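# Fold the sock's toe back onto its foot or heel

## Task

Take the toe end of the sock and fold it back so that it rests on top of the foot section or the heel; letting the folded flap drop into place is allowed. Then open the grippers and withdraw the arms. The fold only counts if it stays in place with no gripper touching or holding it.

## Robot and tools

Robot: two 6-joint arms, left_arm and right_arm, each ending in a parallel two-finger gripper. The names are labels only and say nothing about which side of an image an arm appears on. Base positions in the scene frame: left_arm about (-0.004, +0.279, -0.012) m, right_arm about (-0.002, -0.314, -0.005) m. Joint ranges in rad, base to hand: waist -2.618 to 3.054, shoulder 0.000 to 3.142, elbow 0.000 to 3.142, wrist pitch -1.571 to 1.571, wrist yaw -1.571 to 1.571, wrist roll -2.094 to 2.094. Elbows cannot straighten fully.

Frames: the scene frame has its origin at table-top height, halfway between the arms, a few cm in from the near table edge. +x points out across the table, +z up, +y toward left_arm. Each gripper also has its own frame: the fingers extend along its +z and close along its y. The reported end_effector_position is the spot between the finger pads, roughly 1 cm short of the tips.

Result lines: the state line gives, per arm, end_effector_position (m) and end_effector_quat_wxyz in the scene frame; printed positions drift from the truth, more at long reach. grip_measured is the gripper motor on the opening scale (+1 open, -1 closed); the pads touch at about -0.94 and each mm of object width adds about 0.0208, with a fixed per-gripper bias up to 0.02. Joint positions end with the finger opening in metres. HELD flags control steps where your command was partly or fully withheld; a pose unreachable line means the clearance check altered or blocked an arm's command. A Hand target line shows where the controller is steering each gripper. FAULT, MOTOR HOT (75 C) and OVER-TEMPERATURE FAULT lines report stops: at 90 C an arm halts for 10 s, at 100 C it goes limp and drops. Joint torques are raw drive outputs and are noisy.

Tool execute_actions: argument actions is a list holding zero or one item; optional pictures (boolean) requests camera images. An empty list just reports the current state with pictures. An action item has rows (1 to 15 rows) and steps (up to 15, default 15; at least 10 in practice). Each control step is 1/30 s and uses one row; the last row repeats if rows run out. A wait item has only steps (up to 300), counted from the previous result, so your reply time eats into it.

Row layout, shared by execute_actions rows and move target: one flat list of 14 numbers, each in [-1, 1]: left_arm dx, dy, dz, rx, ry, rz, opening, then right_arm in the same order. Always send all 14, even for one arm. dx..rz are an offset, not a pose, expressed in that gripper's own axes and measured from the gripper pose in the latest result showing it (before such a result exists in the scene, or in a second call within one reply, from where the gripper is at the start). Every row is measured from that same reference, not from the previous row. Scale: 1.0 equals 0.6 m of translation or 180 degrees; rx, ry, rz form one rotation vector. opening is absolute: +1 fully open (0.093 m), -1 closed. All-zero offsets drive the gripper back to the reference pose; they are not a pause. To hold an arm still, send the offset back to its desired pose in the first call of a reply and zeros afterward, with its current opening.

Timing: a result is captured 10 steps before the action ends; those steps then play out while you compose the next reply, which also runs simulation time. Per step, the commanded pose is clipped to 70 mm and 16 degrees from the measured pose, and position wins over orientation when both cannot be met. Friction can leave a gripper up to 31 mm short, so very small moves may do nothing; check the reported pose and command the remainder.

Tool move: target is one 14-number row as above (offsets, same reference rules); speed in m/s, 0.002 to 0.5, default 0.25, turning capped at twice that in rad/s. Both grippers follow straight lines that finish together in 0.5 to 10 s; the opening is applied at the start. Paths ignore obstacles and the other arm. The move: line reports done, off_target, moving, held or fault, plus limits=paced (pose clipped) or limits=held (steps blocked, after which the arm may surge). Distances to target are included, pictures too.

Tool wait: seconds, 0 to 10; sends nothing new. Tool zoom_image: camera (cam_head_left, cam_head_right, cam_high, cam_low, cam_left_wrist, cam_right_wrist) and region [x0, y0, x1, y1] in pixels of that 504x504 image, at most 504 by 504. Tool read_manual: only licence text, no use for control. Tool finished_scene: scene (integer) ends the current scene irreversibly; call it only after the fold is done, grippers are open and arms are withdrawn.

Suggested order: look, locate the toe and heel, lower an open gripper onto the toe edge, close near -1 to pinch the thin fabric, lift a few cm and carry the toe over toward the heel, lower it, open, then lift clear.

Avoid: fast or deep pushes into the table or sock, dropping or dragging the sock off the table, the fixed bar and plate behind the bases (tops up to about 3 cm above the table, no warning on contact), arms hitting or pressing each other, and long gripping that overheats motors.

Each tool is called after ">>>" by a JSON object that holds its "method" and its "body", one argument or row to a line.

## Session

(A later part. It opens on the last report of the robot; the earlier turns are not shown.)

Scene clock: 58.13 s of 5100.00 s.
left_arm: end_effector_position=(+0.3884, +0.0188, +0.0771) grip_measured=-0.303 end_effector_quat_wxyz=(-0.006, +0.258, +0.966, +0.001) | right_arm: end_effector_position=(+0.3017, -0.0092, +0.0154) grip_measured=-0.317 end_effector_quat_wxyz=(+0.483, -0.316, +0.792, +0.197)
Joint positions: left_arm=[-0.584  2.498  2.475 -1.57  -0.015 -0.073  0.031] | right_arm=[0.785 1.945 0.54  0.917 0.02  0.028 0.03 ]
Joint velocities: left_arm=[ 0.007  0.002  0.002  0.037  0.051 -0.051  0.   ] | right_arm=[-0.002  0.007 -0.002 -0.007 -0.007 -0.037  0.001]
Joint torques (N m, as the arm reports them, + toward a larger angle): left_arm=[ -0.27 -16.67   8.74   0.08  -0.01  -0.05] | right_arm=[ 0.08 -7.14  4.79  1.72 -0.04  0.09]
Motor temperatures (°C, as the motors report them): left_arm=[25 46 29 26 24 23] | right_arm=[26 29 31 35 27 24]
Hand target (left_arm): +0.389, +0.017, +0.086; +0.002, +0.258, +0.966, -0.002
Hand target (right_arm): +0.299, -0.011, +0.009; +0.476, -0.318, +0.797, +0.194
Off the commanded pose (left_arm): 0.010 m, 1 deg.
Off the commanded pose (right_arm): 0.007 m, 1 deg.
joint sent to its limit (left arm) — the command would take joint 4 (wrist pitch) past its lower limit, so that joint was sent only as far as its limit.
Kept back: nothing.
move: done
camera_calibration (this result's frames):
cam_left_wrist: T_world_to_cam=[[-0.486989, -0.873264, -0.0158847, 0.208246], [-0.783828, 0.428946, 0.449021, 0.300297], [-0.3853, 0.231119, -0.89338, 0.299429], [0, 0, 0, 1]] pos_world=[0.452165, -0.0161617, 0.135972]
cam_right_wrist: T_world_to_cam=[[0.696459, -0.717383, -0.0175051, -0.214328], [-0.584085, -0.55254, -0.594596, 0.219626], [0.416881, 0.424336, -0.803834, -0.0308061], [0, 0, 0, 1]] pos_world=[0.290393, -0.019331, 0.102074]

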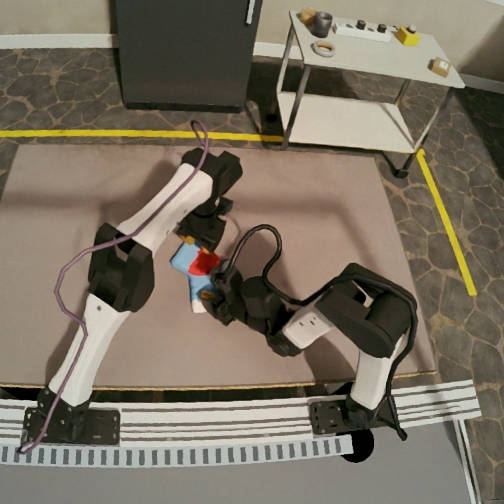

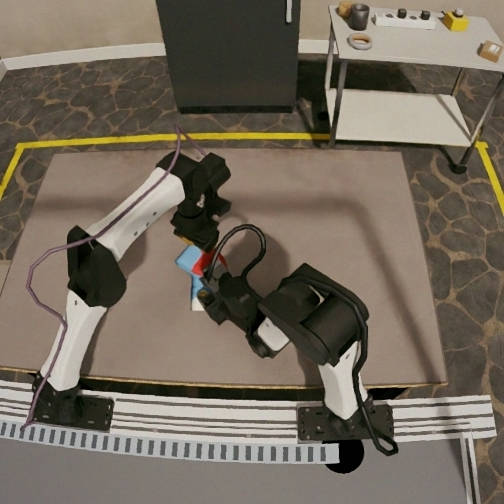

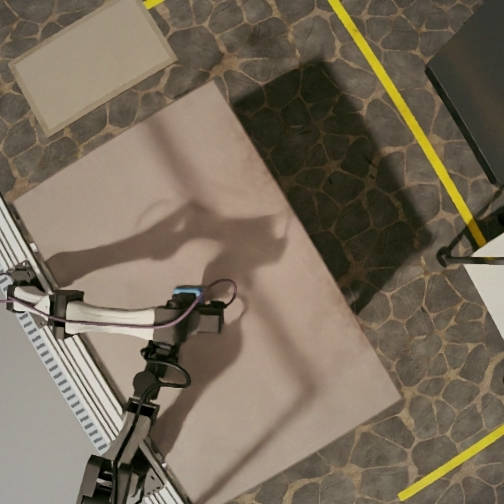

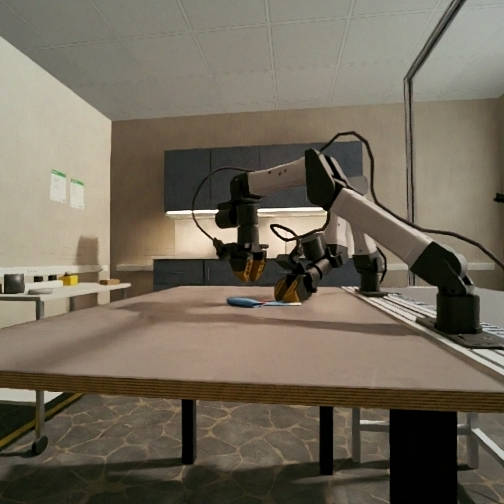

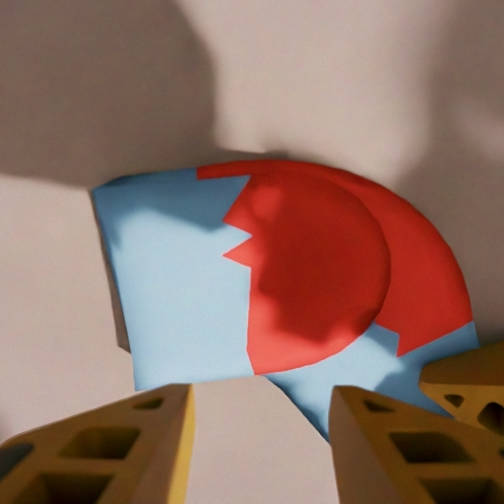

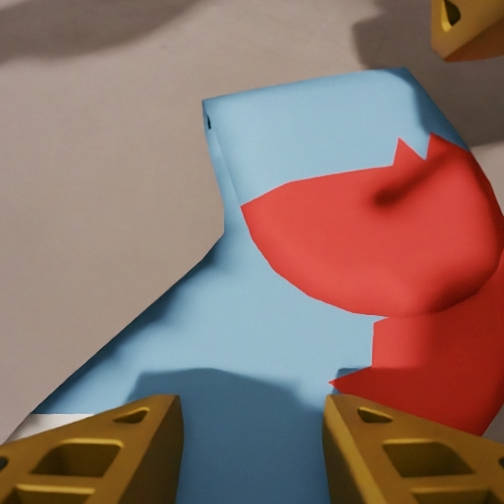

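>>> {"method": "move", "body": {
  "target": [0.241, 0.151, -0.167, 0, 0, 0, -0.3, -0.15, -0.075, -0.28, 0, 0, 0, -0.32],
  "speed": 0.2
}}

Scene clock: 60.53 s of 5100.00 s.
left_arm: end_effector_position=(+0.3164, +0.1653, +0.1799) grip_measured=-0.303 end_effector_quat_wxyz=(+0.012, +0.254, +0.967, -0.002) | right_arm: end_effector_position=(+0.2501, -0.1179, +0.1699) grip_measured=-0.317 end_effector_quat_wxyz=(+0.482, -0.315, +0.793, +0.199)
Joint positions: left_arm=[-0.35   1.853  1.873 -1.573 -0.018  0.154  0.031] | right_arm=[ 0.55   0.924  0.525 -0.1   -0.188 -0.079  0.03 ]
Joint velocities: left_arm=[-0.007 -0.017 -0.022 -0.022 -0.007 -0.022 -0.   ] | right_arm=[-0.012  0.007 -0.012 -0.022 -0.007  0.007 -0.001]
Joint torques (N m, as the arm reports them, + toward a larger angle): left_arm=[  0.06 -11.53   4.72   0.18  -0.01   0.  ] | right_arm=[-0.27 -1.72 10.83  1.6  -0.08  0.02]
Motor temperatures (°C, as the motors report them): left_arm=[25 46 29 26 24 23] | right_arm=[26 29 32 35 27 24]
Hand target (left_arm): +0.309, +0.169, +0.179; +0.002, +0.257, +0.966, +0.000
Hand target (right_arm): +0.252, -0.118, +0.174; +0.484, -0.316, +0.792, +0.199
Off the commanded pose (left_arm): 0.008 m, 2 deg.
Off the commanded pose (right_arm): 0.005 m, 0 deg.
joint sent to its limit (left arm) — the command would take joint 4 (wrist pitch) past its lower limit, so that joint was sent only as far as its limit.
Kept back: nothing.
move: done
camera_calibration (this result's frames):
cam_left_wrist: T_world_to_cam=[[-0.480833, -0.876599, -0.0193576, 0.301934], [-0.800725, 0.430005, 0.417055, 0.145804], [-0.357266, 0.216034, -0.908675, 0.326034], [0, 0, 0, 1]] pos_world=[0.378409, 0.131544, 0.241296]
cam_right_wrist: T_world_to_cam=[[0.695395, -0.718294, -0.0219139, -0.252819], [-0.587351, -0.550528, -0.593243, 0.222067], [0.414059, 0.425409, -0.804725, 0.161982], [0, 0, 0, 1]] pos_world=[0.23917, -0.128253, 0.25655]

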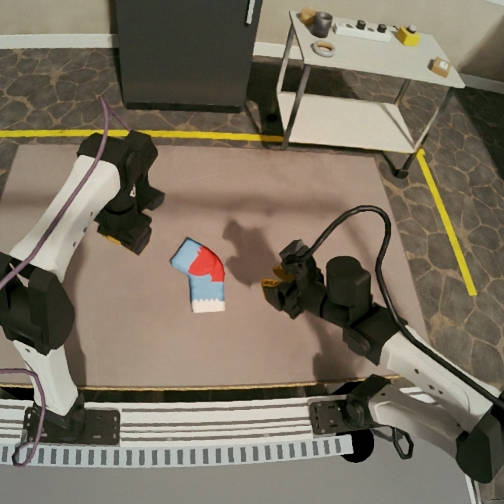

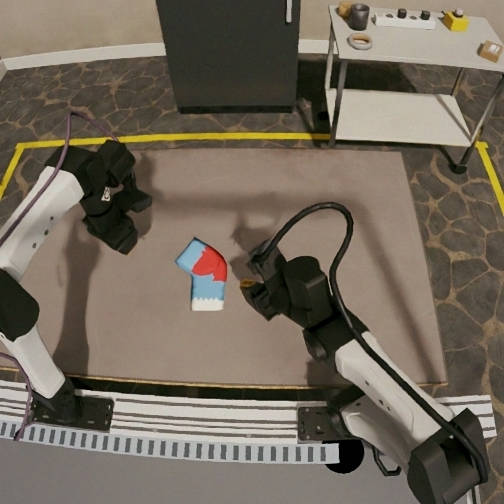

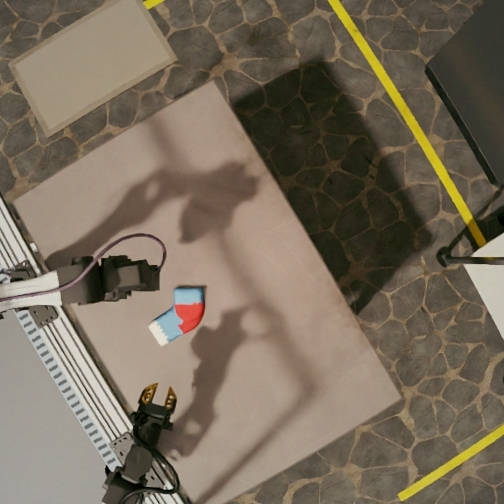

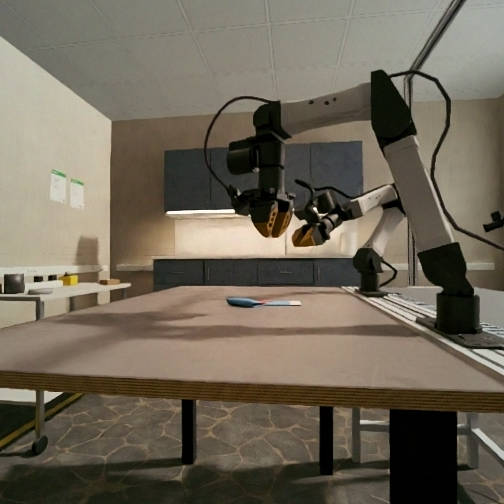

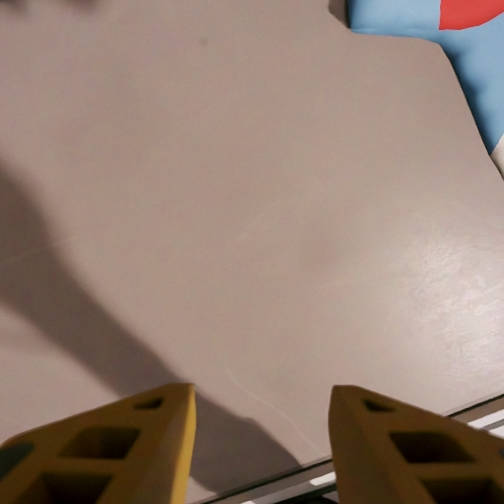

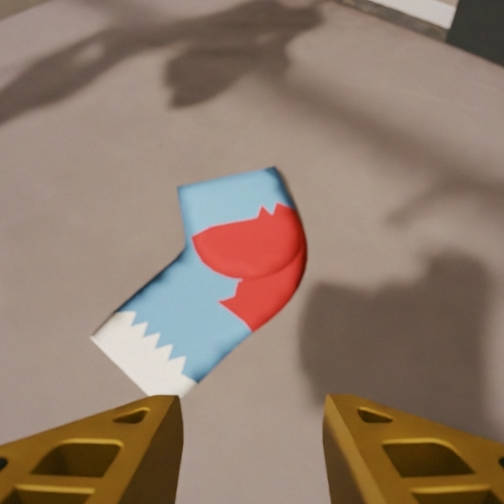

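The toe is folded onto the heel and stays there, and both arms are clear.

>>> {"method": "finished_scene", "body": {
  "scene": 1
}}

The scene is finished: the task was done.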